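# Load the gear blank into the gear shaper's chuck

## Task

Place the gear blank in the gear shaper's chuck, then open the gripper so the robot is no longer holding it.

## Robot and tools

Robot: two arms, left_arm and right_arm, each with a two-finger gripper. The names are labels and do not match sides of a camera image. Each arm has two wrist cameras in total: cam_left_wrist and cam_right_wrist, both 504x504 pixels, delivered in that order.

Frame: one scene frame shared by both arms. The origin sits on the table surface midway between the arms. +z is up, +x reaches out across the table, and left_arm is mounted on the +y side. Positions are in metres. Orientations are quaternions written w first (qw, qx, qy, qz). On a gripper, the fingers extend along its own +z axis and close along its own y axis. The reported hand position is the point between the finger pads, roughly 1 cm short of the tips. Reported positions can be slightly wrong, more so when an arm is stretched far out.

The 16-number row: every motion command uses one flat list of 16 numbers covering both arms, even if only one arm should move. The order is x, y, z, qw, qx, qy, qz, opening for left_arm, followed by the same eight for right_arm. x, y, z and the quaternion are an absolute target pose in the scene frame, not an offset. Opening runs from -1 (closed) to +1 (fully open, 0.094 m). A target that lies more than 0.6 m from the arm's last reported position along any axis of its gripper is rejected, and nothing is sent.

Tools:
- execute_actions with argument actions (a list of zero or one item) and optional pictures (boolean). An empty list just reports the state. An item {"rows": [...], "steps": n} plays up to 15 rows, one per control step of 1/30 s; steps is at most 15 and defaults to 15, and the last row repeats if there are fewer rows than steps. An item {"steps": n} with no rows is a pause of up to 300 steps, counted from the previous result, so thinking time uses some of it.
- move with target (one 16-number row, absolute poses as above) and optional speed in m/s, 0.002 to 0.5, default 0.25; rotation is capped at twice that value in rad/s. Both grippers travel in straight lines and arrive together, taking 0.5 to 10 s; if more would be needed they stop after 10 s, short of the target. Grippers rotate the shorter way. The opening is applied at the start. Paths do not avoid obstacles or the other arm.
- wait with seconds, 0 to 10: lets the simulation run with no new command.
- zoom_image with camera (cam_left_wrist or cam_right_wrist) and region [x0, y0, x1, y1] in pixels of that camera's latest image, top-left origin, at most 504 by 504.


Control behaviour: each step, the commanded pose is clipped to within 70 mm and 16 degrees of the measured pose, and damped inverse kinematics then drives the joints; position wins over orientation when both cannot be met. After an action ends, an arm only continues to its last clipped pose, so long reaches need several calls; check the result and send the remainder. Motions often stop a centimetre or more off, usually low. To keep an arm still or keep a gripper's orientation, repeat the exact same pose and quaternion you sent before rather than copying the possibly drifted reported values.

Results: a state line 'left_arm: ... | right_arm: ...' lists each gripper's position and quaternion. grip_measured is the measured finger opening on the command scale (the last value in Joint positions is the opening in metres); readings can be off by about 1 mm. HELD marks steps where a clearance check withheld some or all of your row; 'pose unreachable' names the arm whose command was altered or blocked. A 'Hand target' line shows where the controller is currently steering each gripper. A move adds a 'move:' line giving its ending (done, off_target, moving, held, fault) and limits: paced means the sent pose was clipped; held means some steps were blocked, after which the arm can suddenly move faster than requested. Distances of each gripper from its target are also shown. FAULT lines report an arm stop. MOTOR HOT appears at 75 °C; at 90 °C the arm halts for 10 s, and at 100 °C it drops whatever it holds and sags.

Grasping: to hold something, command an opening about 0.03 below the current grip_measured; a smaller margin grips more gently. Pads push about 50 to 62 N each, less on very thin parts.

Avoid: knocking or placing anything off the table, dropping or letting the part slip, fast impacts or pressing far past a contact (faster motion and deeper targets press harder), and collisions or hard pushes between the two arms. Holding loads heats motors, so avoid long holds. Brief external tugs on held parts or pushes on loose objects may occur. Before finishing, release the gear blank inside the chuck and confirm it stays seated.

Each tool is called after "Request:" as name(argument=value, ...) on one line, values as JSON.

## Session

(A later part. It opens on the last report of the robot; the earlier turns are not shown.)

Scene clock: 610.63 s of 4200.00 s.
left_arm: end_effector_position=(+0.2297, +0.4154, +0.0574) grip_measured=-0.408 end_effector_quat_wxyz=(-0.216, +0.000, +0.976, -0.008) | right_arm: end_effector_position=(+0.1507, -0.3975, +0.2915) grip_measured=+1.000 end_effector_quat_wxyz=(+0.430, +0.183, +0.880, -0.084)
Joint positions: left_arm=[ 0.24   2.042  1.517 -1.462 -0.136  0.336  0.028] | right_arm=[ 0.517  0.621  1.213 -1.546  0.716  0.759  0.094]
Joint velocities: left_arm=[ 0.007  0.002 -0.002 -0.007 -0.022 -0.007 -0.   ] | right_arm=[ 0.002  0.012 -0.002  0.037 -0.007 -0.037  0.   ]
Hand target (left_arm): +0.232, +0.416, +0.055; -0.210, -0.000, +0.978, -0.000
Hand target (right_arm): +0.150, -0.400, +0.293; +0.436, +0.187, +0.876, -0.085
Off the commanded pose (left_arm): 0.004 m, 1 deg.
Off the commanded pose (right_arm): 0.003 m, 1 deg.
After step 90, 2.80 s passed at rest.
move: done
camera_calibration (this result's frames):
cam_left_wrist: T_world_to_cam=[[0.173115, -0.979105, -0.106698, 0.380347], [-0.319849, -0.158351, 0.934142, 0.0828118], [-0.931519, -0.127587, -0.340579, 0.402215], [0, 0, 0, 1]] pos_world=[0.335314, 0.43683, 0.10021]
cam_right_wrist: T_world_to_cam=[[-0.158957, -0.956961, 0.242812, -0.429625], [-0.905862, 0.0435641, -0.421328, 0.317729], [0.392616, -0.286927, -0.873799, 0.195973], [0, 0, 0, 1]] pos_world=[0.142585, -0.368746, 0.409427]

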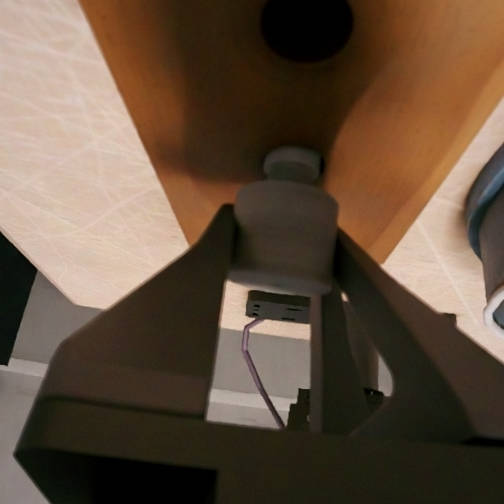

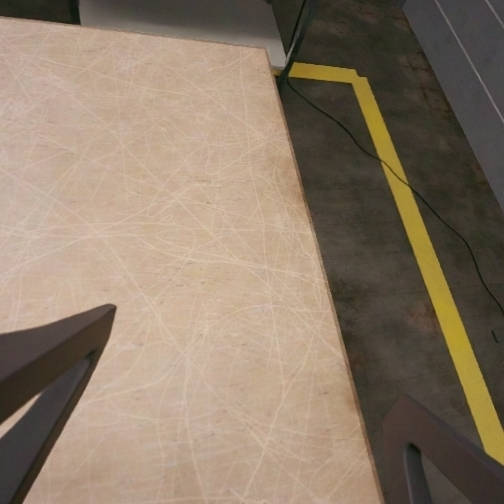

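Request:
move(target=[0.232,0.416,0.057,-0.21,0,0.978,0,0.2,0.15,-0.4,0.293,0.436,0.187,0.876,-0.085,1])

Request:
move(target=[0.240,0.416,0.055,-0.174,0,0.985,0,0.2,0.15,-0.4,0.293,0.436,0.187,0.876,-0.085,1], speed=0.01)

Scene clock: 615.87 s of 4200.00 s.
left_arm: end_effector_position=(+0.2308, +0.4158, +0.0568) grip_measured=+0.199 end_effector_quat_wxyz=(-0.214, +0.000, +0.977, -0.007) | right_arm: end_effector_position=(+0.1507, -0.3975, +0.2915) grip_measured=+1.000 end_effector_quat_wxyz=(+0.430, +0.183, +0.880, -0.084)
Joint positions: left_arm=[ 0.24   2.042  1.517 -1.457 -0.136  0.336  0.056] | right_arm=[ 0.517  0.621  1.213 -1.546  0.715  0.759  0.094]
Joint velocities: left_arm=[ 0.002  0.002 -0.012 -0.037 -0.007  0.022 -0.001] | right_arm=[ 0.002 -0.017 -0.012  0.022  0.007 -0.081  0.   ]
Hand target (left_arm): +0.232, +0.416, +0.057; -0.210, +0.000, +0.978, -0.000
Hand target (right_arm): +0.150, -0.400, +0.293; +0.436, +0.187, +0.876, -0.085
Off the commanded pose (left_arm): 0.001 m, 1 deg.
Off the commanded pose (right_arm): 0.003 m, 1 deg.
After step 90, 1.53 s passed at rest.
move: done
camera_calibration (this result's frames):
cam_left_wrist: T_world_to_cam=[[0.17365, -0.978901, -0.107692, 0.380364], [-0.324507, -0.160123, 0.932231, 0.0856576], [-0.929807, -0.126935, -0.345466, 0.402752], [0, 0, 0, 1]] pos_world=[0.336228, 0.437178, 0.100247]
cam_right_wrist: T_world_to_cam=[[-0.158704, -0.957059, 0.242591, -0.429576], [-0.905944, 0.0434737, -0.421161, 0.317633], [0.392529, -0.286614, -0.873941, 0.196139], [0, 0, 0, 1]] pos_world=[0.142592, -0.368722, 0.4094]

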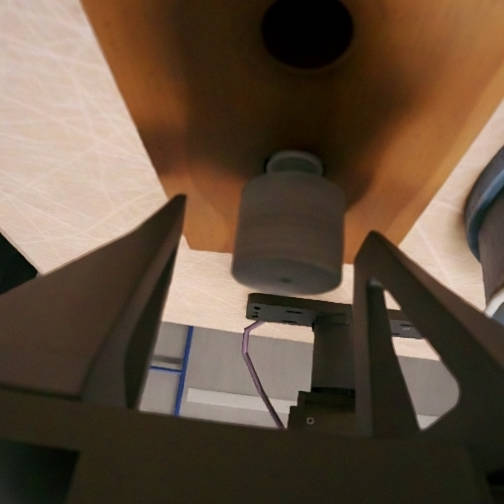

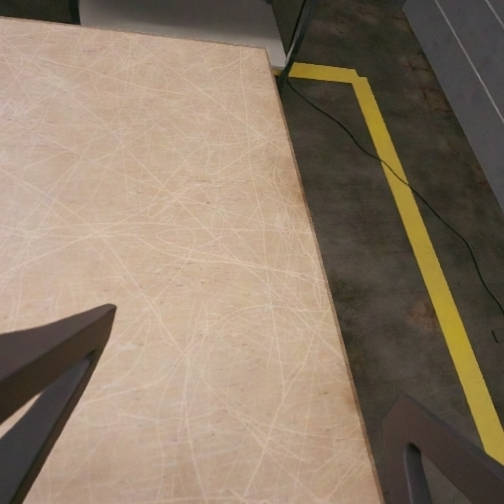

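Scene clock: 620.23 s of 4200.00 s.
left_arm: end_effector_position=(+0.2412, +0.4179, +0.0508) grip_measured=+0.199 end_effector_quat_wxyz=(-0.184, -0.002, +0.983, -0.001) | right_arm: end_effector_position=(+0.1507, -0.3975, +0.2915) grip_measured=+1.000 end_effector_quat_wxyz=(+0.430, +0.183, +0.880, -0.084)
Joint positions: left_arm=[ 0.24   2.029  1.496 -1.388 -0.126  0.337  0.056] | right_arm=[ 0.517  0.621  1.213 -1.546  0.715  0.759  0.094]
Joint velocities: left_arm=[-0.007  0.012 -0.002  0.037  0.007  0.037 -0.001] | right_arm=[-0.002 -0.007 -0.002  0.051  0.022  0.051  0.   ]
Hand target (left_arm): +0.240, +0.416, +0.054; -0.174, +0.000, +0.985, -0.001
Hand target (right_arm): +0.150, -0.400, +0.293; +0.436, +0.187, +0.876, -0.085
Off the commanded pose (left_arm): 0.005 m, 1 deg.
Off the commanded pose (right_arm): 0.003 m, 1 deg.
move: done
camera_calibration (this result's frames):
cam_left_wrist: T_world_to_cam=[[0.182153, -0.97719, -0.109184, 0.377246], [-0.380397, -0.172428, 0.908607, 0.114822], [-0.906708, -0.123972, -0.403128, 0.406671], [0, 0, 0, 1]] pos_world=[0.343693, 0.438855, 0.100801]
cam_right_wrist: T_world_to_cam=[[-0.158704, -0.957059, 0.242591, -0.429576], [-0.905944, 0.0434737, -0.421161, 0.317633], [0.392529, -0.286614, -0.873941, 0.196139], [0, 0, 0, 1]] pos_world=[0.142592, -0.368722, 0.4094]

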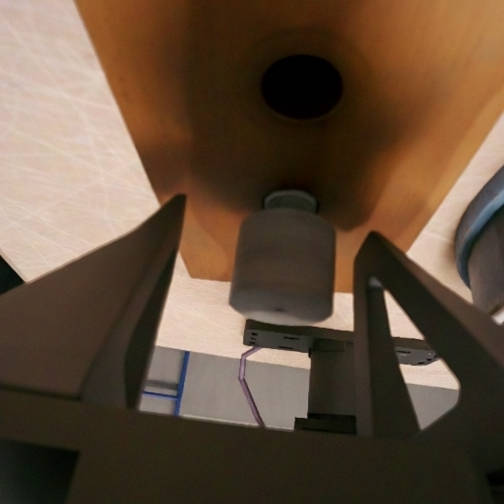

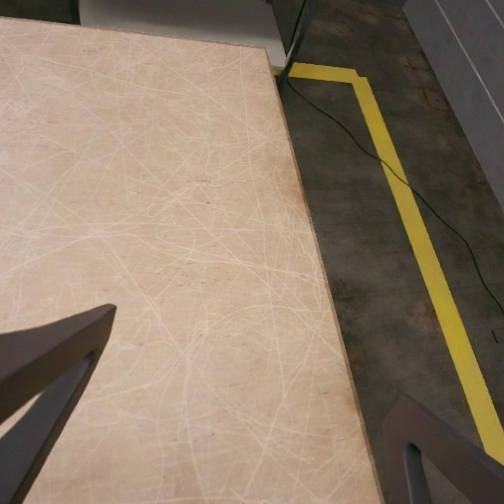

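Request:
move(target=[0.228,0.416,0.064,-0.174,0,0.985,0,0.2,0.15,-0.4,0.293,0.436,0.187,0.876,-0.085,1], speed=0.01)

Scene clock: 627.47 s of 4200.00 s.
left_arm: end_effector_position=(+0.2337, +0.4150, +0.0595) grip_measured=+0.199 end_effector_quat_wxyz=(-0.176, +0.003, +0.984, +0.001) | right_arm: end_effector_position=(+0.1507, -0.3975, +0.2915) grip_measured=+1.000 end_effector_quat_wxyz=(+0.430, +0.183, +0.880, -0.084)
Joint positions: left_arm=[ 0.24   1.973  1.458 -1.386 -0.126  0.348  0.056] | right_arm=[ 0.517  0.621  1.213 -1.546  0.715  0.759  0.094]
Joint velocities: left_arm=[ 0.002 -0.007 -0.002 -0.095  0.051 -0.037 -0.001] | right_arm=[-0.002 -0.012 -0.002  0.022 -0.037 -0.007  0.   ]
Hand target (left_arm): +0.228, +0.416, +0.064; -0.174, +0.000, +0.985, -0.000
Hand target (right_arm): +0.150, -0.400, +0.293; +0.436, +0.187, +0.876, -0.085
Off the commanded pose (left_arm): 0.007 m, 0 deg.
Off the commanded pose (right_arm): 0.003 m, 1 deg.
After step 90, 2.13 s passed at rest.
move: done
camera_calibration (this result's frames):
cam_left_wrist: T_world_to_cam=[[0.174209, -0.978687, -0.108737, 0.379229], [-0.397277, -0.170894, 0.901646, 0.107293], [-0.901012, -0.113876, -0.418581, 0.398447], [0, 0, 0, 1]] pos_world=[0.335566, 0.434856, 0.111278]
cam_right_wrist: T_world_to_cam=[[-0.158704, -0.957059, 0.242591, -0.429576], [-0.905944, 0.0434737, -0.421161, 0.317633], [0.392529, -0.286614, -0.873941, 0.196139], [0, 0, 0, 1]] pos_world=[0.142592, -0.368722, 0.4094]

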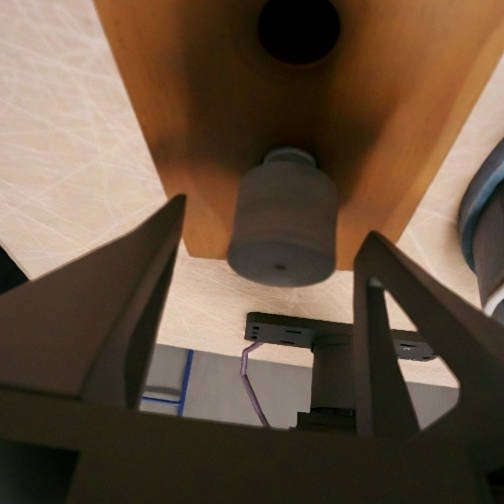

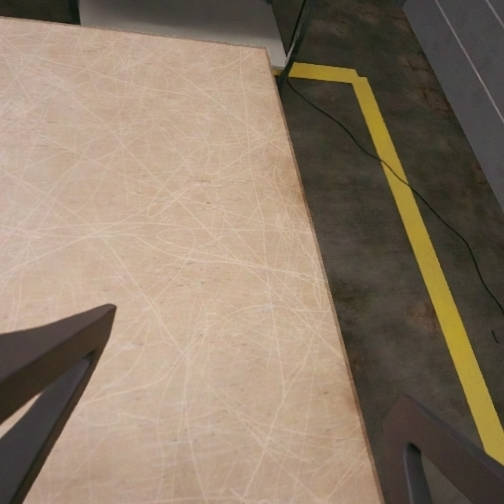

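Matches the original view. Grasp firmly and transport.

Request:
move(target=[0.233,0.415,0.060,-0.174,0,0.985,0,-0.6,0.15,-0.4,0.293,0.436,0.187,0.876,-0.085,1])

Request:
move(target=[0.23,0.414,0.14,-0.174,0,0.985,0,-0.6,0.15,-0.4,0.293,0.436,0.187,0.876,-0.085,1], speed=0.05)

Request:
move(target=[0.215,0.36,0.225,-0.054,0.936,0.305,0.165,-0.6,0.15,-0.4,0.293,0.436,0.187,0.876,-0.085,1], speed=0.12)

Request:
move(target=[0.250,0.212,0.222,-0.054,0.936,0.305,0.165,-0.6,0.15,-0.4,0.293,0.436,0.187,0.876,-0.085,1], speed=0.08)

Request:
move(target=[0.252,0.211,0.203,-0.054,0.936,0.305,0.165,-0.6,0.15,-0.4,0.293,0.436,0.187,0.876,-0.085,1], speed=0.01)

Request:
zoom_image(camera="cam_left_wrist", region=[180,40,440,320])

Scene clock: 643.67 s of 4200.00 s.
left_arm: end_effector_position=(+0.2337, +0.4150, +0.0595) grip_measured=-0.406 end_effector_quat_wxyz=(-0.176, +0.003, +0.984, +0.001) | right_arm: end_effector_position=(+0.1507, -0.3975, +0.2915) grip_measured=+1.000 end_effector_quat_wxyz=(+0.430, +0.183, +0.880, -0.084)
Joint positions: left_arm=[ 0.24   1.973  1.458 -1.386 -0.126  0.349  0.028] | right_arm=[ 0.517  0.621  1.213 -1.546  0.715  0.759  0.094]
Joint velocities: left_arm=[-0.007  0.002 -0.007 -0.022 -0.022 -0.051  0.001] | right_arm=[ 0.002  0.012  0.002 -0.037  0.081 -0.037  0.   ]
Hand target (left_arm): +0.233, +0.415, +0.060; -0.174, +0.000, +0.985, -0.000
Hand target (right_arm): +0.150, -0.400, +0.293; +0.436, +0.187, +0.876, -0.085
Off the commanded pose (left_arm): 0.001 m, 0 deg.
Off the commanded pose (right_arm): 0.003 m, 1 deg.
After step 90, 12.50 s passed at rest.
move: done
camera_calibration (this result's frames):
cam_left_wrist: T_world_to_cam=[[0.173994, -0.978778, -0.108256, 0.379222], [-0.397432, -0.170378, 0.901676, 0.107119], [-0.900985, -0.113862, -0.418642, 0.398447], [0, 0, 0, 1]] pos_world=[0.335585, 0.434793, 0.111273]
cam_right_wrist: T_world_to_cam=[[-0.158704, -0.957059, 0.242591, -0.429576], [-0.905944, 0.0434737, -0.421161, 0.317633], [0.392529, -0.286614, -0.873941, 0.196139], [0, 0, 0, 1]] pos_world=[0.142592, -0.368722, 0.4094]

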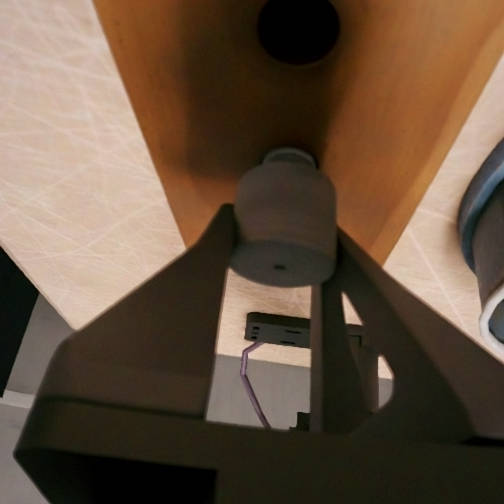

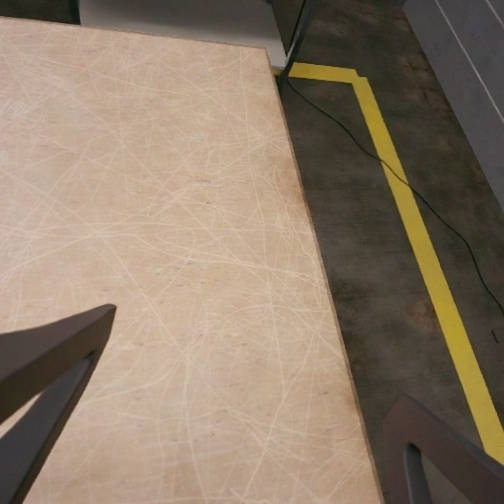

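Scene clock: 645.57 s of 4200.00 s.
left_arm: end_effector_position=(+0.2261, +0.4121, +0.1238) grip_measured=-0.406 end_effector_quat_wxyz=(-0.155, +0.003, +0.988, +0.009) | right_arm: end_effector_position=(+0.1507, -0.3975, +0.2915) grip_measured=+1.000 end_effector_quat_wxyz=(+0.430, +0.183, +0.880, -0.084)
Joint positions: left_arm=[ 0.24   1.86   1.576 -1.573 -0.126  0.352  0.028] | right_arm=[ 0.517  0.621  1.213 -1.546  0.715  0.759  0.094]
Joint velocities: left_arm=[-0.002  0.017  0.027  0.037 -0.022  0.022  0.   ] | right_arm=[-0.027 -0.002  0.012  0.007 -0.066 -0.051  0.   ]
Hand target (left_arm): +0.231, +0.415, +0.138; -0.132, +0.003, +0.991, +0.017
Hand target (right_arm): +0.150, -0.400, +0.293; +0.436, +0.187, +0.876, -0.085
Off the commanded pose (left_arm): 0.017 m, 2 deg.
Off the commanded pose (right_arm): 0.003 m, 1 deg.
joint sent to its limit (left arm) — the command would take joint 4 (wrist pitch) past its lower limit, so that joint was sent only as far as its limit.
move: off_target (left_arm)
camera_calibration (this result's frames):
cam_left_wrist: T_world_to_cam=[[0.175918, -0.977586, -0.115662, 0.384659], [-0.435742, -0.182687, 0.881337, 0.0618167], [-0.882713, -0.104644, -0.458114, 0.415119], [0, 0, 0, 1]] pos_world=[0.325698, 0.430771, 0.180181]
cam_right_wrist: T_world_to_cam=[[-0.158704, -0.957059, 0.242591, -0.429576], [-0.905944, 0.0434737, -0.421161, 0.317633], [0.392529, -0.286614, -0.873941, 0.196139], [0, 0, 0, 1]] pos_world=[0.142592, -0.368722, 0.4094]

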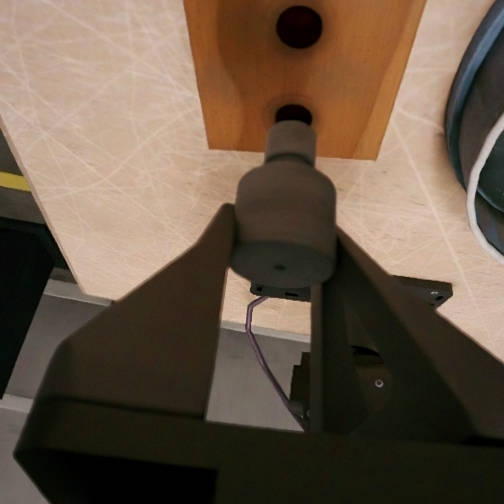

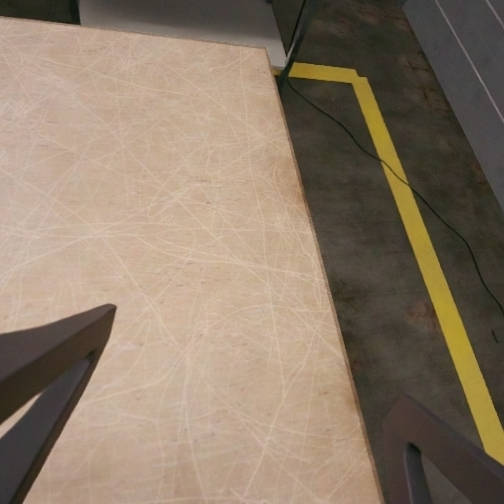

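Scene clock: 655.83 s of 4200.00 s.
left_arm: end_effector_position=(+0.2168, +0.3628, +0.2043) grip_measured=-0.406 end_effector_quat_wxyz=(-0.168, +0.841, +0.489, +0.160) | right_arm: end_effector_position=(+0.1507, -0.3975, +0.2915) grip_measured=+1.000 end_effector_quat_wxyz=(+0.430, +0.183, +0.880, -0.084)
Joint positions: left_arm=[-0.159  1.381  1.363 -1.453 -0.458  2.075  0.028] | right_arm=[ 0.517  0.621  1.213 -1.546  0.715  0.759  0.094]
Joint velocities: left_arm=[ 0.002  0.017  0.017  0.007 -0.022  0.066  0.   ] | right_arm=[ 0.007 -0.017  0.017 -0.051  0.022 -0.022  0.   ]
Hand target (left_arm): +0.217, +0.364, +0.218; -0.169, +0.839, +0.485, +0.180
Hand target (right_arm): +0.150, -0.400, +0.293; +0.436, +0.187, +0.876, -0.085
Off the commanded pose (left_arm): 0.021 m, 27 deg.
Off the commanded pose (right_arm): 0.003 m, 1 deg.
joint sent to its limit (left arm) — the command would take joint 6 (wrist roll) past its upper limit, so that joint was sent only as far as its limit.
move: off_target (left_arm; path cut at 10 s); limits=paced
camera_calibration (this result's frames):
cam_left_wrist: T_world_to_cam=[[-0.949715, 0.313115, -0.000466774, 0.0996859], [0.0967914, 0.294997, 0.950583, -0.325114], [0.297779, 0.902738, -0.31047, -0.212963], [0, 0, 0, 1]] pos_world=[0.189557, 0.256944, 0.242976]
cam_right_wrist: T_world_to_cam=[[-0.158704, -0.957059, 0.242591, -0.429576], [-0.905944, 0.0434737, -0.421161, 0.317633], [0.392529, -0.286614, -0.873941, 0.196139], [0, 0, 0, 1]] pos_world=[0.142592, -0.368722, 0.4094]

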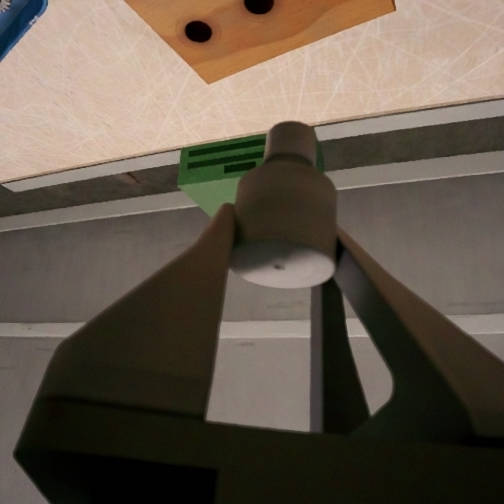

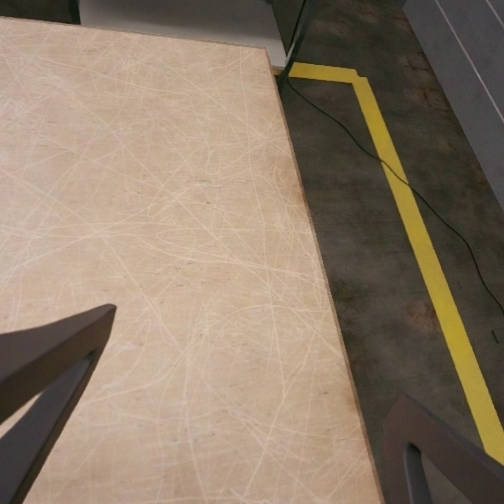

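Scene clock: 659.10 s of 4200.00 s.
left_arm: end_effector_position=(+0.2449, +0.2189, +0.2103) grip_measured=-0.405 end_effector_quat_wxyz=(-0.076, +0.936, +0.307, +0.154) | right_arm: end_effector_position=(+0.1507, -0.3974, +0.2915) grip_measured=+1.000 end_effector_quat_wxyz=(+0.430, +0.183, +0.880, -0.084)
Joint positions: left_arm=[-0.597  1.506  1.529 -1.481 -0.327  2.053  0.028] | right_arm=[ 0.517  0.621  1.213 -1.546  0.715  0.759  0.094]
Joint velocities: left_arm=[-0.007  0.007 -0.002 -0.022 -0.022  0.007  0.001] | right_arm=[-0.012  0.012 -0.002  0.007 -0.037  0.022  0.   ]
Hand target (left_arm): +0.250, +0.214, +0.221; -0.063, +0.936, +0.304, +0.167
Hand target (right_arm): +0.150, -0.400, +0.293; +0.436, +0.187, +0.876, -0.085
Off the commanded pose (left_arm): 0.015 m, 3 deg.
Off the commanded pose (right_arm): 0.003 m, 1 deg.
move: off_target (left_arm)
camera_calibration (this result's frames):
cam_left_wrist: T_world_to_cam=[[-0.733382, 0.677273, -0.0587472, 0.0509942], [0.24809, 0.347093, 0.904421, -0.329746], [0.632931, 0.648712, -0.422577, -0.0924806], [0, 0, 0, 1]] pos_world=[0.177739, 0.139909, 0.262145]
cam_right_wrist: T_world_to_cam=[[-0.158451, -0.957157, 0.24237, -0.429526], [-0.906026, 0.0433833, -0.420993, 0.317536], [0.392442, -0.2863, -0.874083, 0.196305], [0, 0, 0, 1]] pos_world=[0.142599, -0.368697, 0.409372]

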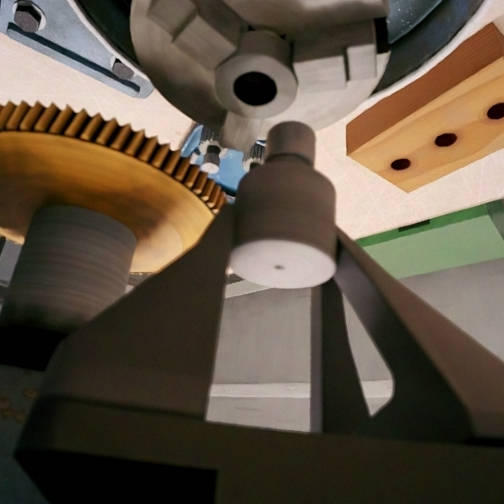

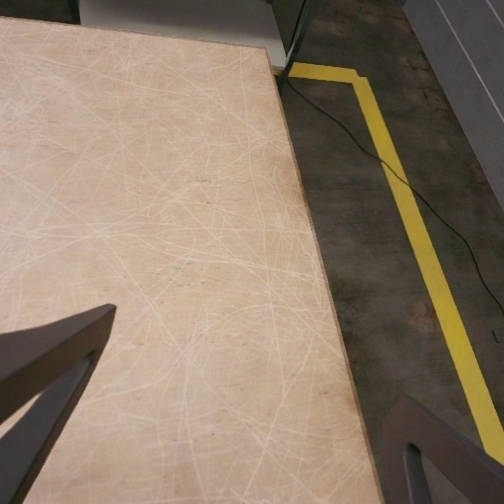

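Scene clock: 661.80 s of 4200.00 s.
left_arm: end_effector_position=(+0.2523, +0.2123, +0.2007) grip_measured=-0.405 end_effector_quat_wxyz=(-0.060, +0.936, +0.308, +0.159) | right_arm: end_effector_position=(+0.1507, -0.3974, +0.2915) grip_measured=+1.000 end_effector_quat_wxyz=(+0.430, +0.183, +0.880, -0.084)
Joint positions: left_arm=[-0.597  1.506  1.49  -1.412 -0.311  2.055  0.028] | right_arm=[ 0.517  0.621  1.213 -1.546  0.715  0.759  0.094]
Joint velocities: left_arm=[-0.012 -0.002  0.007  0.007  0.051 -0.007 -0.001] | right_arm=[-0.007 -0.002 -0.002  0.066 -0.022  0.022  0.   ]
Hand target (left_arm): +0.252, +0.211, +0.203; -0.054, +0.936, +0.305, +0.165
Hand target (right_arm): +0.150, -0.400, +0.293; +0.436, +0.187, +0.876, -0.085
Off the commanded pose (left_arm): 0.003 m, 1 deg.
Off the commanded pose (right_arm): 0.003 m, 1 deg.
move: done
camera_calibration (this result's frames):
cam_left_wrist: T_world_to_cam=[[-0.729409, 0.678031, -0.0907595, 0.0655925], [0.232143, 0.370139, 0.899504, -0.320495], [0.643485, 0.635037, -0.427383, -0.0956444], [0, 0, 0, 1]] pos_world=[0.18379, 0.134892, 0.253363]
cam_right_wrist: T_world_to_cam=[[-0.158451, -0.957157, 0.24237, -0.429526], [-0.906026, 0.0433833, -0.420993, 0.317536], [0.392442, -0.2863, -0.874083, 0.196305], [0, 0, 0, 1]] pos_world=[0.142599, -0.368697, 0.409372]

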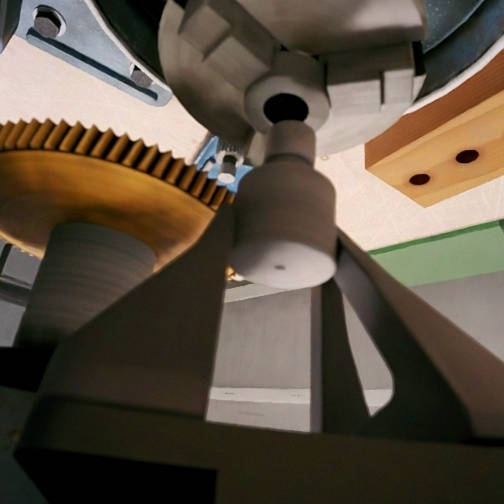

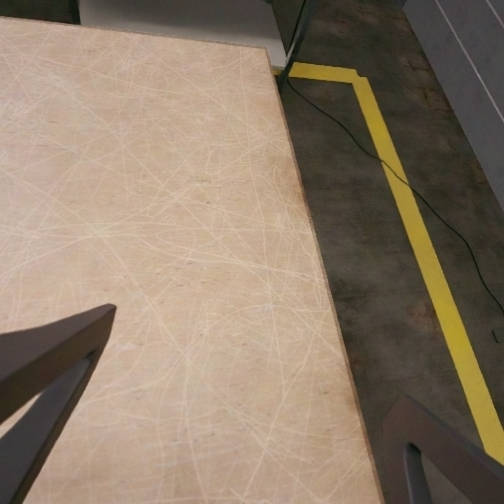

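Region (180, 40, 440, 320) of cam_left_wrist's 504x504 image, scaled by 1.800, with more detail than that image has; it fills the left 468 columns of this view, and the rest is white.

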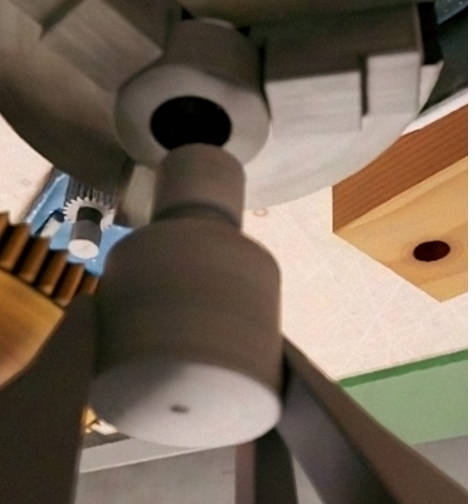

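Request:
move(target=[0.253,0.207,0.194,-0.054,0.936,0.305,0.165,-0.6,0.15,-0.4,0.293,0.436,0.187,0.876,-0.085,1], speed=0.006)

Request:
zoom_image(camera="cam_left_wrist", region=[180,40,440,320])

Scene clock: 670.97 s of 4200.00 s.
left_arm: end_effector_position=(+0.2531, +0.2095, +0.1928) grip_measured=-0.405 end_effector_quat_wxyz=(-0.060, +0.937, +0.305, +0.159) | right_arm: end_effector_position=(+0.1507, -0.3974, +0.2915) grip_measured=+1.000 end_effector_quat_wxyz=(+0.430, +0.183, +0.880, -0.084)
Joint positions: left_arm=[-0.604  1.506  1.458 -1.38  -0.311  2.054  0.028] | right_arm=[ 0.517  0.621  1.213 -1.546  0.715  0.759  0.094]
Joint velocities: left_arm=[-0.007 -0.007 -0.012  0.007  0.007 -0.007 -0.   ] | right_arm=[ 0.002  0.007  0.012 -0.037  0.007 -0.037  0.   ]
Hand target (left_arm): +0.253, +0.207, +0.194; -0.054, +0.936, +0.305, +0.165
Hand target (right_arm): +0.150, -0.400, +0.293; +0.436, +0.187, +0.876, -0.085
Off the commanded pose (left_arm): 0.003 m, 1 deg.
Off the commanded pose (right_arm): 0.003 m, 1 deg.
After step 90, 4.50 s passed at rest.
move: done
camera_calibration (this result's frames):
cam_left_wrist: T_world_to_cam=[[-0.724723, 0.683055, -0.0906223, 0.0650704], [0.235097, 0.368751, 0.899307, -0.313004], [0.647693, 0.630443, -0.427826, -0.0977452], [0, 0, 0, 1]] pos_world=[0.184053, 0.132597, 0.245565]
cam_right_wrist: T_world_to_cam=[[-0.158451, -0.957157, 0.24237, -0.429526], [-0.906026, 0.0433833, -0.420993, 0.317536], [0.392442, -0.2863, -0.874083, 0.196305], [0, 0, 0, 1]] pos_world=[0.142599, -0.368697, 0.409372]

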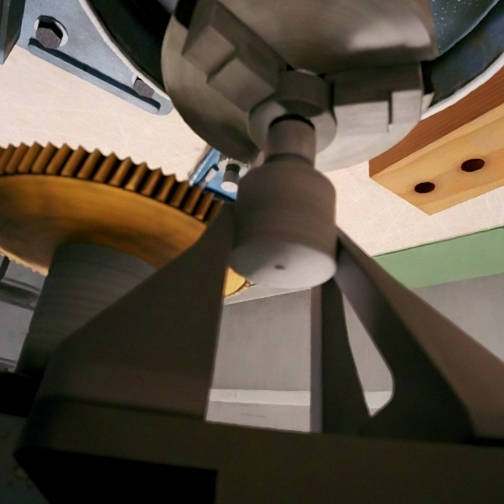

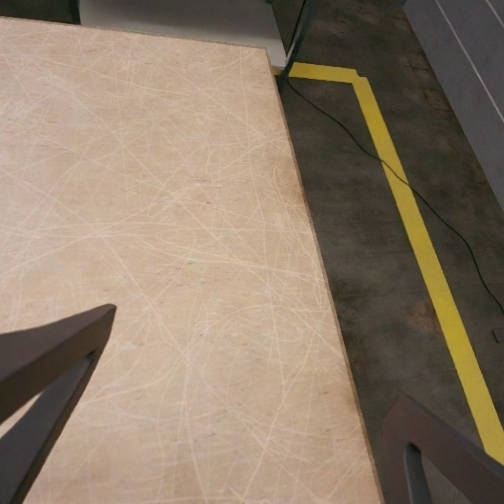

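Region (180, 40, 440, 320) of cam_left_wrist's 504x504 image, scaled by 1.800, with more detail than that image has; it fills the left 468 columns of this view, and the rest is white.

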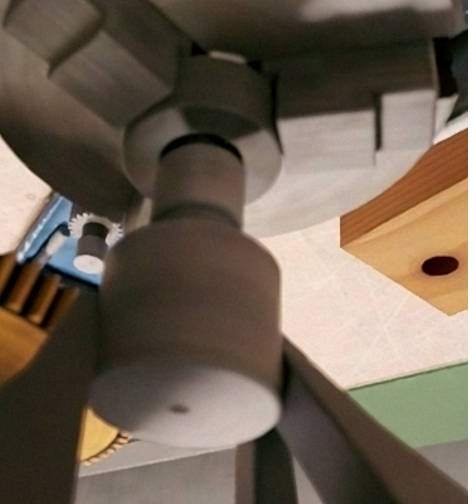

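Request:
move(target=[0.252,0.209,0.184,-0.054,0.936,0.305,0.165,-0.6,0.15,-0.4,0.293,0.436,0.187,0.876,-0.085,1], speed=0.004)

Request:
zoom_image(camera="cam_left_wrist", region=[180,40,440,320])

Scene clock: 682.13 s of 4200.00 s.
left_arm: end_effector_position=(+0.2542, +0.2089, +0.1835) grip_measured=-0.405 end_effector_quat_wxyz=(-0.060, +0.937, +0.305, +0.159) | right_arm: end_effector_position=(+0.1507, -0.3974, +0.2915) grip_measured=+1.000 end_effector_quat_wxyz=(+0.430, +0.183, +0.880, -0.084)
Joint positions: left_arm=[-0.604  1.504  1.419 -1.343 -0.311  2.054  0.028] | right_arm=[ 0.517  0.621  1.213 -1.546  0.715  0.759  0.094]
Joint velocities: left_arm=[-0.012 -0.002 -0.007  0.037  0.051  0.022  0.   ] | right_arm=[-0.012  0.017  0.012  0.022 -0.007  0.022  0.   ]
Hand target (left_arm): +0.252, +0.209, +0.184; -0.054, +0.936, +0.305, +0.165
Hand target (right_arm): +0.150, -0.400, +0.293; +0.436, +0.187, +0.876, -0.085
Off the commanded pose (left_arm): 0.002 m, 1 deg.
Off the commanded pose (right_arm): 0.003 m, 1 deg.
After step 90, 5.70 s passed at rest.
move: done
camera_calibration (this result's frames):
cam_left_wrist: T_world_to_cam=[[-0.724775, 0.683062, -0.0901544, 0.0653259], [0.235224, 0.368304, 0.899456, -0.304598], [0.647589, 0.630697, -0.42761, -0.10224], [0, 0, 0, 1]] pos_world=[0.185205, 0.132046, 0.236143]
cam_right_wrist: T_world_to_cam=[[-0.158451, -0.957157, 0.24237, -0.429526], [-0.906026, 0.0433833, -0.420993, 0.317536], [0.392442, -0.2863, -0.874083, 0.196305], [0, 0, 0, 1]] pos_world=[0.142599, -0.368697, 0.409372]

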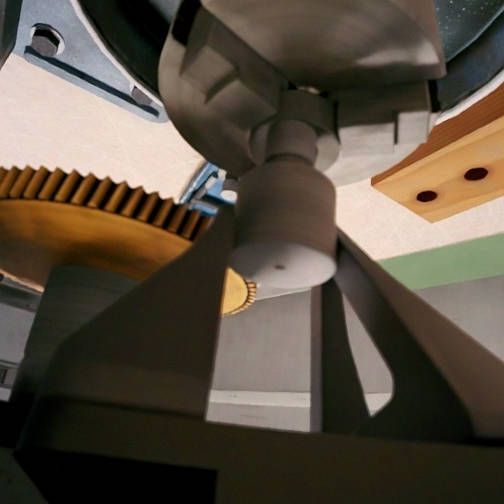

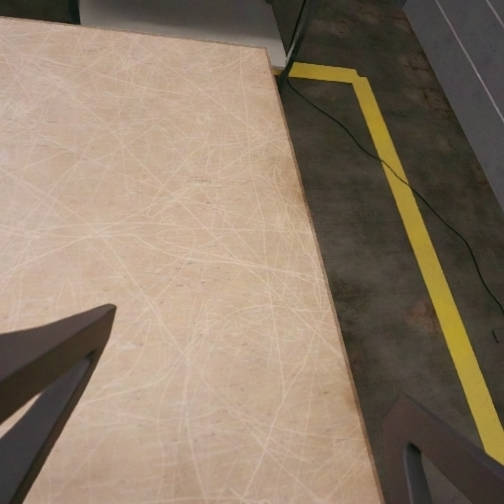

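Region (180, 40, 440, 320) of cam_left_wrist's 504x504 image, scaled by 1.800, with more detail than that image has; it fills the left 468 columns of this view, and the rest is white.

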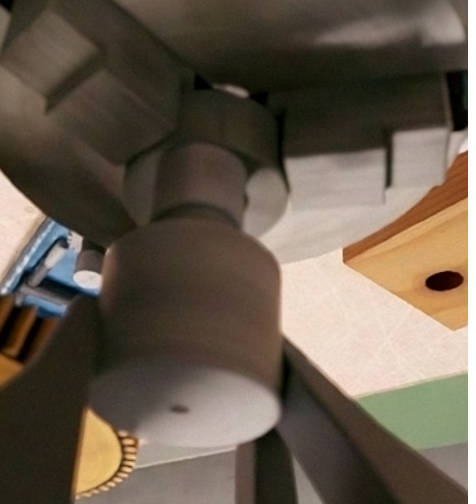

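Request:
move(target=[0.259,0.216,0.190,-0.054,0.936,0.305,0.165,-0.6,0.15,-0.4,0.293,0.436,0.187,0.876,-0.085,1], speed=0.004)

Request:
zoom_image(camera="cam_left_wrist", region=[180,40,440,320])

Scene clock: 692.33 s of 4200.00 s.
left_arm: end_effector_position=(+0.2549, +0.2099, +0.1827) grip_measured=-0.405 end_effector_quat_wxyz=(-0.055, +0.939, +0.302, +0.153) | right_arm: end_effector_position=(+0.1507, -0.3974, +0.2915) grip_measured=+1.000 end_effector_quat_wxyz=(+0.430, +0.183, +0.880, -0.084)
Joint positions: left_arm=[-0.59   1.504  1.419 -1.34  -0.294  2.074  0.028] | right_arm=[ 0.517  0.621  1.213 -1.546  0.715  0.759  0.094]
Joint velocities: left_arm=[-0.007 -0.012 -0.017  0.022  0.007 -0.037  0.   ] | right_arm=[ 0.007  0.007  0.012 -0.022 -0.022  0.007  0.   ]
Hand target (left_arm): +0.259, +0.216, +0.190; -0.055, +0.935, +0.308, +0.165
Hand target (right_arm): +0.150, -0.400, +0.293; +0.436, +0.187, +0.876, -0.085
Off the commanded pose (left_arm): 0.010 m, 1 deg.
Off the commanded pose (right_arm): 0.003 m, 1 deg.
joint sent to its limit (left arm) — the command would take joint 6 (wrist roll) past its upper limit, so that joint was sent only as far as its limit.
After step 90, 4.30 s passed at rest.
move: done
camera_calibration (this result's frames):
cam_left_wrist: T_world_to_cam=[[-0.720711, 0.687133, -0.0917839, 0.0635281], [0.245674, 0.376969, 0.89305, -0.307697], [0.648243, 0.621082, -0.440497, -0.0993815], [0, 0, 0, 1]] pos_world=[0.185802, 0.134064, 0.236842]
cam_right_wrist: T_world_to_cam=[[-0.158451, -0.957157, 0.24237, -0.429526], [-0.906026, 0.0433833, -0.420993, 0.317536], [0.392442, -0.2863, -0.874083, 0.196305], [0, 0, 0, 1]] pos_world=[0.142599, -0.368697, 0.409372]

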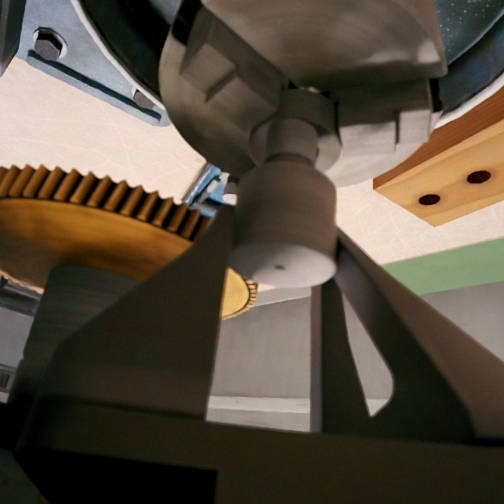

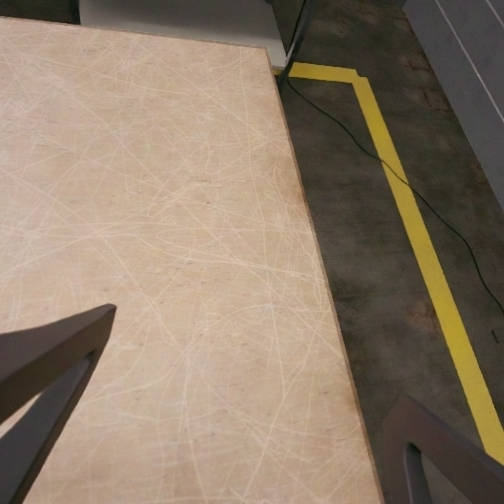

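Region (180, 40, 440, 320) of cam_left_wrist's 504x504 image, scaled by 1.800, with more detail than that image has; it fills the left 468 columns of this view, and the rest is white.

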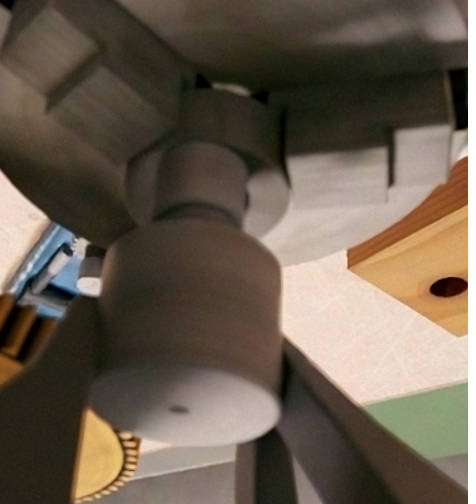

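Request:
move(target=[0.261,0.218,0.196,-0.058,0.928,0.33,0.164,-0.6,0.15,-0.4,0.293,0.436,0.187,0.876,-0.085,1], speed=0.006)

Request:
zoom_image(camera="cam_left_wrist", region=[180,40,440,320])

Scene clock: 703.90 s of 4200.00 s.
left_arm: end_effector_position=(+0.2548, +0.2156, +0.1843) grip_measured=-0.405 end_effector_quat_wxyz=(-0.063, +0.933, +0.321, +0.150) | right_arm: end_effector_position=(+0.1507, -0.3974, +0.2915) grip_measured=+1.000 end_effector_quat_wxyz=(+0.430, +0.183, +0.880, -0.084)
Joint positions: left_arm=[-0.576  1.515  1.436 -1.364 -0.3    2.047  0.028] | right_arm=[ 0.517  0.621  1.213 -1.546  0.715  0.759  0.094]
Joint velocities: left_arm=[ 0.007 -0.002 -0.002  0.007 -0.051  0.037 -0.   ] | right_arm=[ 0.007  0.002  0.002 -0.022 -0.007 -0.022  0.   ]
Hand target (left_arm): +0.261, +0.218, +0.196; -0.057, +0.928, +0.330, +0.164
Hand target (right_arm): +0.150, -0.400, +0.293; +0.436, +0.187, +0.876, -0.085
Off the commanded pose (left_arm): 0.014 m, 2 deg.
Off the commanded pose (right_arm): 0.003 m, 1 deg.
After step 90, 3.07 s passed at rest.
move: off_target (left_arm)
camera_calibration (this result's frames):
cam_left_wrist: T_world_to_cam=[[-0.748931, 0.657599, -0.081647, 0.0713575], [0.237088, 0.380974, 0.893671, -0.310048], [0.618783, 0.64994, -0.441232, -0.100729], [0, 0, 0, 1]] pos_world=[0.18928, 0.136663, 0.238462]
cam_right_wrist: T_world_to_cam=[[-0.158451, -0.957157, 0.24237, -0.429526], [-0.906026, 0.0433833, -0.420993, 0.317536], [0.392442, -0.2863, -0.874083, 0.196305], [0, 0, 0, 1]] pos_world=[0.142599, -0.368697, 0.409372]

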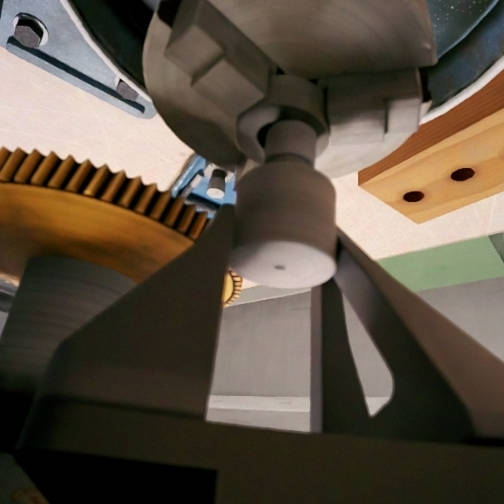

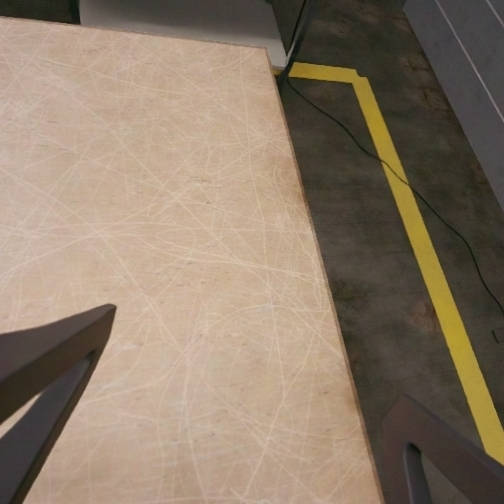

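Region (180, 40, 440, 320) of cam_left_wrist's 504x504 image, scaled by 1.800, with more detail than that image has; it fills the left 468 columns of this view, and the rest is white.

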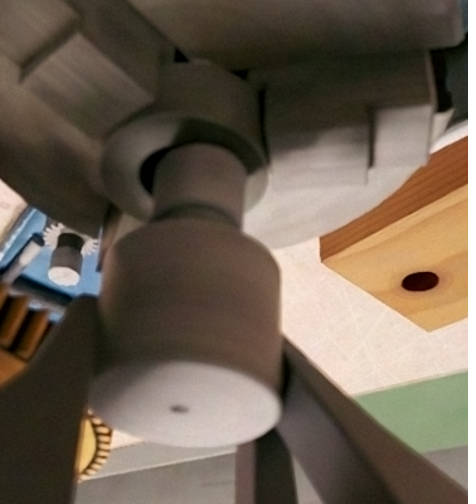

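Request:
move(target=[0.263,0.214,0.188,-0.058,0.928,0.33,0.164,-0.6,0.15,-0.4,0.293,0.436,0.187,0.876,-0.085,1], speed=0.004)

Request:
zoom_image(camera="cam_left_wrist", region=[180,40,440,320])

Scene clock: 715.30 s of 4200.00 s.
left_arm: end_effector_position=(+0.2560, +0.2153, +0.1833) grip_measured=-0.405 end_effector_quat_wxyz=(-0.063, +0.931, +0.325, +0.150) | right_arm: end_effector_position=(+0.1507, -0.3974, +0.2915) grip_measured=+1.000 end_effector_quat_wxyz=(+0.430, +0.183, +0.880, -0.084)
Joint positions: left_arm=[-0.576  1.519  1.436 -1.361 -0.302  2.037  0.028] | right_arm=[ 0.517  0.621  1.213 -1.546  0.715  0.759  0.094]
Joint velocities: left_arm=[ 0.002  0.007  0.002  0.022 -0.051  0.007  0.001] | right_arm=[-0.002  0.007 -0.007 -0.051 -0.081 -0.095  0.   ]
Hand target (left_arm): +0.263, +0.214, +0.188; -0.058, +0.928, +0.330, +0.164
Hand target (right_arm): +0.150, -0.400, +0.293; +0.436, +0.187, +0.876, -0.085
Off the commanded pose (left_arm): 0.009 m, 2 deg.
Off the commanded pose (right_arm): 0.003 m, 1 deg.
After step 90, 3.53 s passed at rest.
move: done
camera_calibration (this result's frames):
cam_left_wrist: T_world_to_cam=[[-0.755046, 0.650325, -0.0835668, 0.0758221], [0.231382, 0.38353, 0.894074, -0.30852], [0.613488, 0.655731, -0.440056, -0.10188], [0, 0, 0, 1]] pos_world=[0.191137, 0.135824, 0.237343]
cam_right_wrist: T_world_to_cam=[[-0.158451, -0.957157, 0.24237, -0.429526], [-0.906026, 0.0433833, -0.420993, 0.317536], [0.392442, -0.2863, -0.874083, 0.196305], [0, 0, 0, 1]] pos_world=[0.142599, -0.368697, 0.409372]

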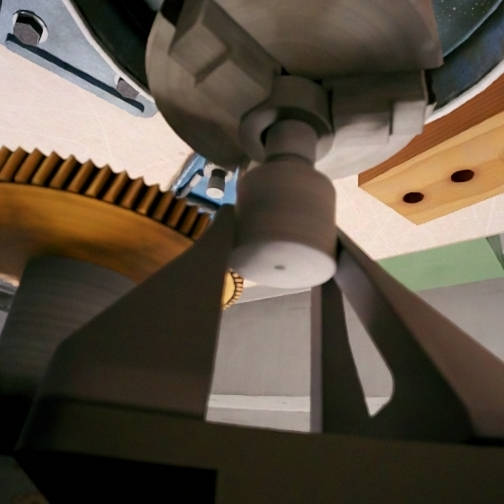

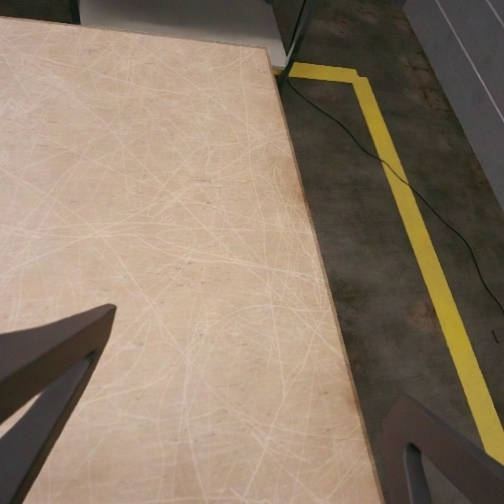

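Region (180, 40, 440, 320) of cam_left_wrist's 504x504 image, scaled by 1.800, with more detail than that image has; it fills the left 468 columns of this view, and the rest is white.

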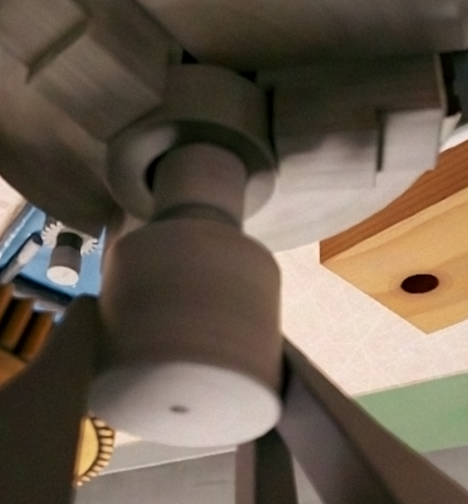

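Request:
move(target=[0.260,0.212,0.172,-0.058,0.928,0.33,0.164,-0.6,0.15,-0.4,0.293,0.436,0.187,0.876,-0.085,1], speed=0.004)

Request:
zoom_image(camera="cam_left_wrist", region=[180,40,440,320])

Scene clock: 726.97 s of 4200.00 s.
left_arm: end_effector_position=(+0.2582, +0.2159, +0.1822) grip_measured=-0.406 end_effector_quat_wxyz=(-0.062, +0.928, +0.327, +0.164) | right_arm: end_effector_position=(+0.1507, -0.3973, +0.2914) grip_measured=+1.000 end_effector_quat_wxyz=(+0.430, +0.183, +0.880, -0.084)
Joint positions: left_arm=[-0.582  1.506  1.413 -1.331 -0.322  2.029  0.028] | right_arm=[ 0.517  0.621  1.213 -1.546  0.715  0.759  0.094]
Joint velocities: left_arm=[ 0.002  0.017 -0.012  0.022 -0.007 -0.022 -0.   ] | right_arm=[-0.002 -0.002  0.007 -0.066  0.007  0.007  0.   ]
Hand target (left_arm): +0.259, +0.212, +0.172; -0.058, +0.928, +0.330, +0.163
Hand target (right_arm): +0.150, -0.400, +0.293; +0.436, +0.187, +0.876, -0.085
Off the commanded pose (left_arm): 0.011 m, 1 deg.
Off the commanded pose (right_arm): 0.003 m, 1 deg.
After step 90, 4.53 s passed at rest.
move: off_target (left_arm)
camera_calibration (this result's frames):
cam_left_wrist: T_world_to_cam=[[-0.754953, 0.64815, -0.0997339, 0.0804228], [0.205387, 0.378131, 0.902681, -0.301947], [0.622785, 0.660998, -0.418593, -0.1115], [0, 0, 0, 1]] pos_world=[0.192172, 0.135751, 0.23391]
cam_right_wrist: T_world_to_cam=[[-0.158199, -0.957255, 0.242149, -0.429476], [-0.906108, 0.0432928, -0.420826, 0.31744], [0.392355, -0.285987, -0.874225, 0.196471], [0, 0, 0, 1]] pos_world=[0.142606, -0.368673, 0.409344]

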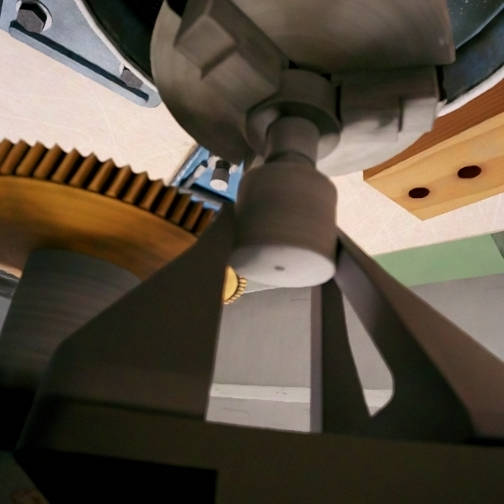

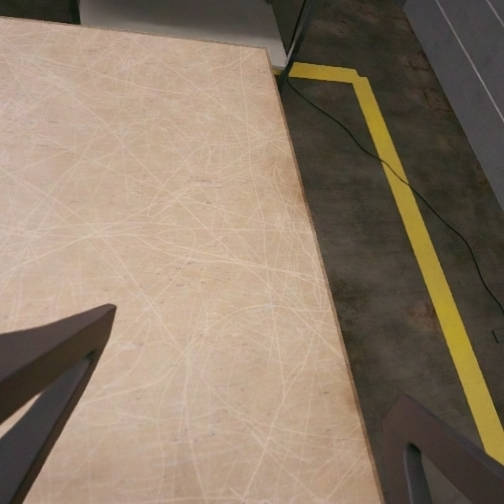

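Region (180, 40, 440, 320) of cam_left_wrist's 504x504 image, scaled by 1.800, with more detail than that image has; it fills the left 468 columns of this view, and the rest is white.

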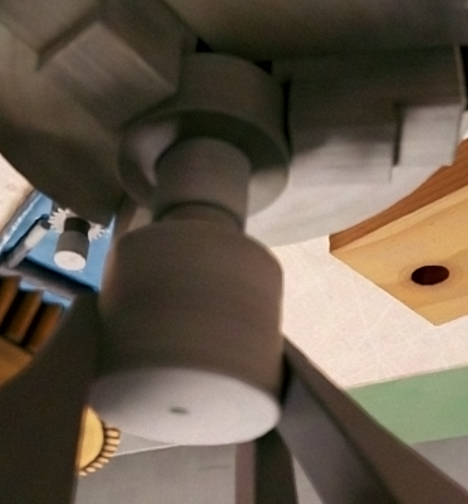

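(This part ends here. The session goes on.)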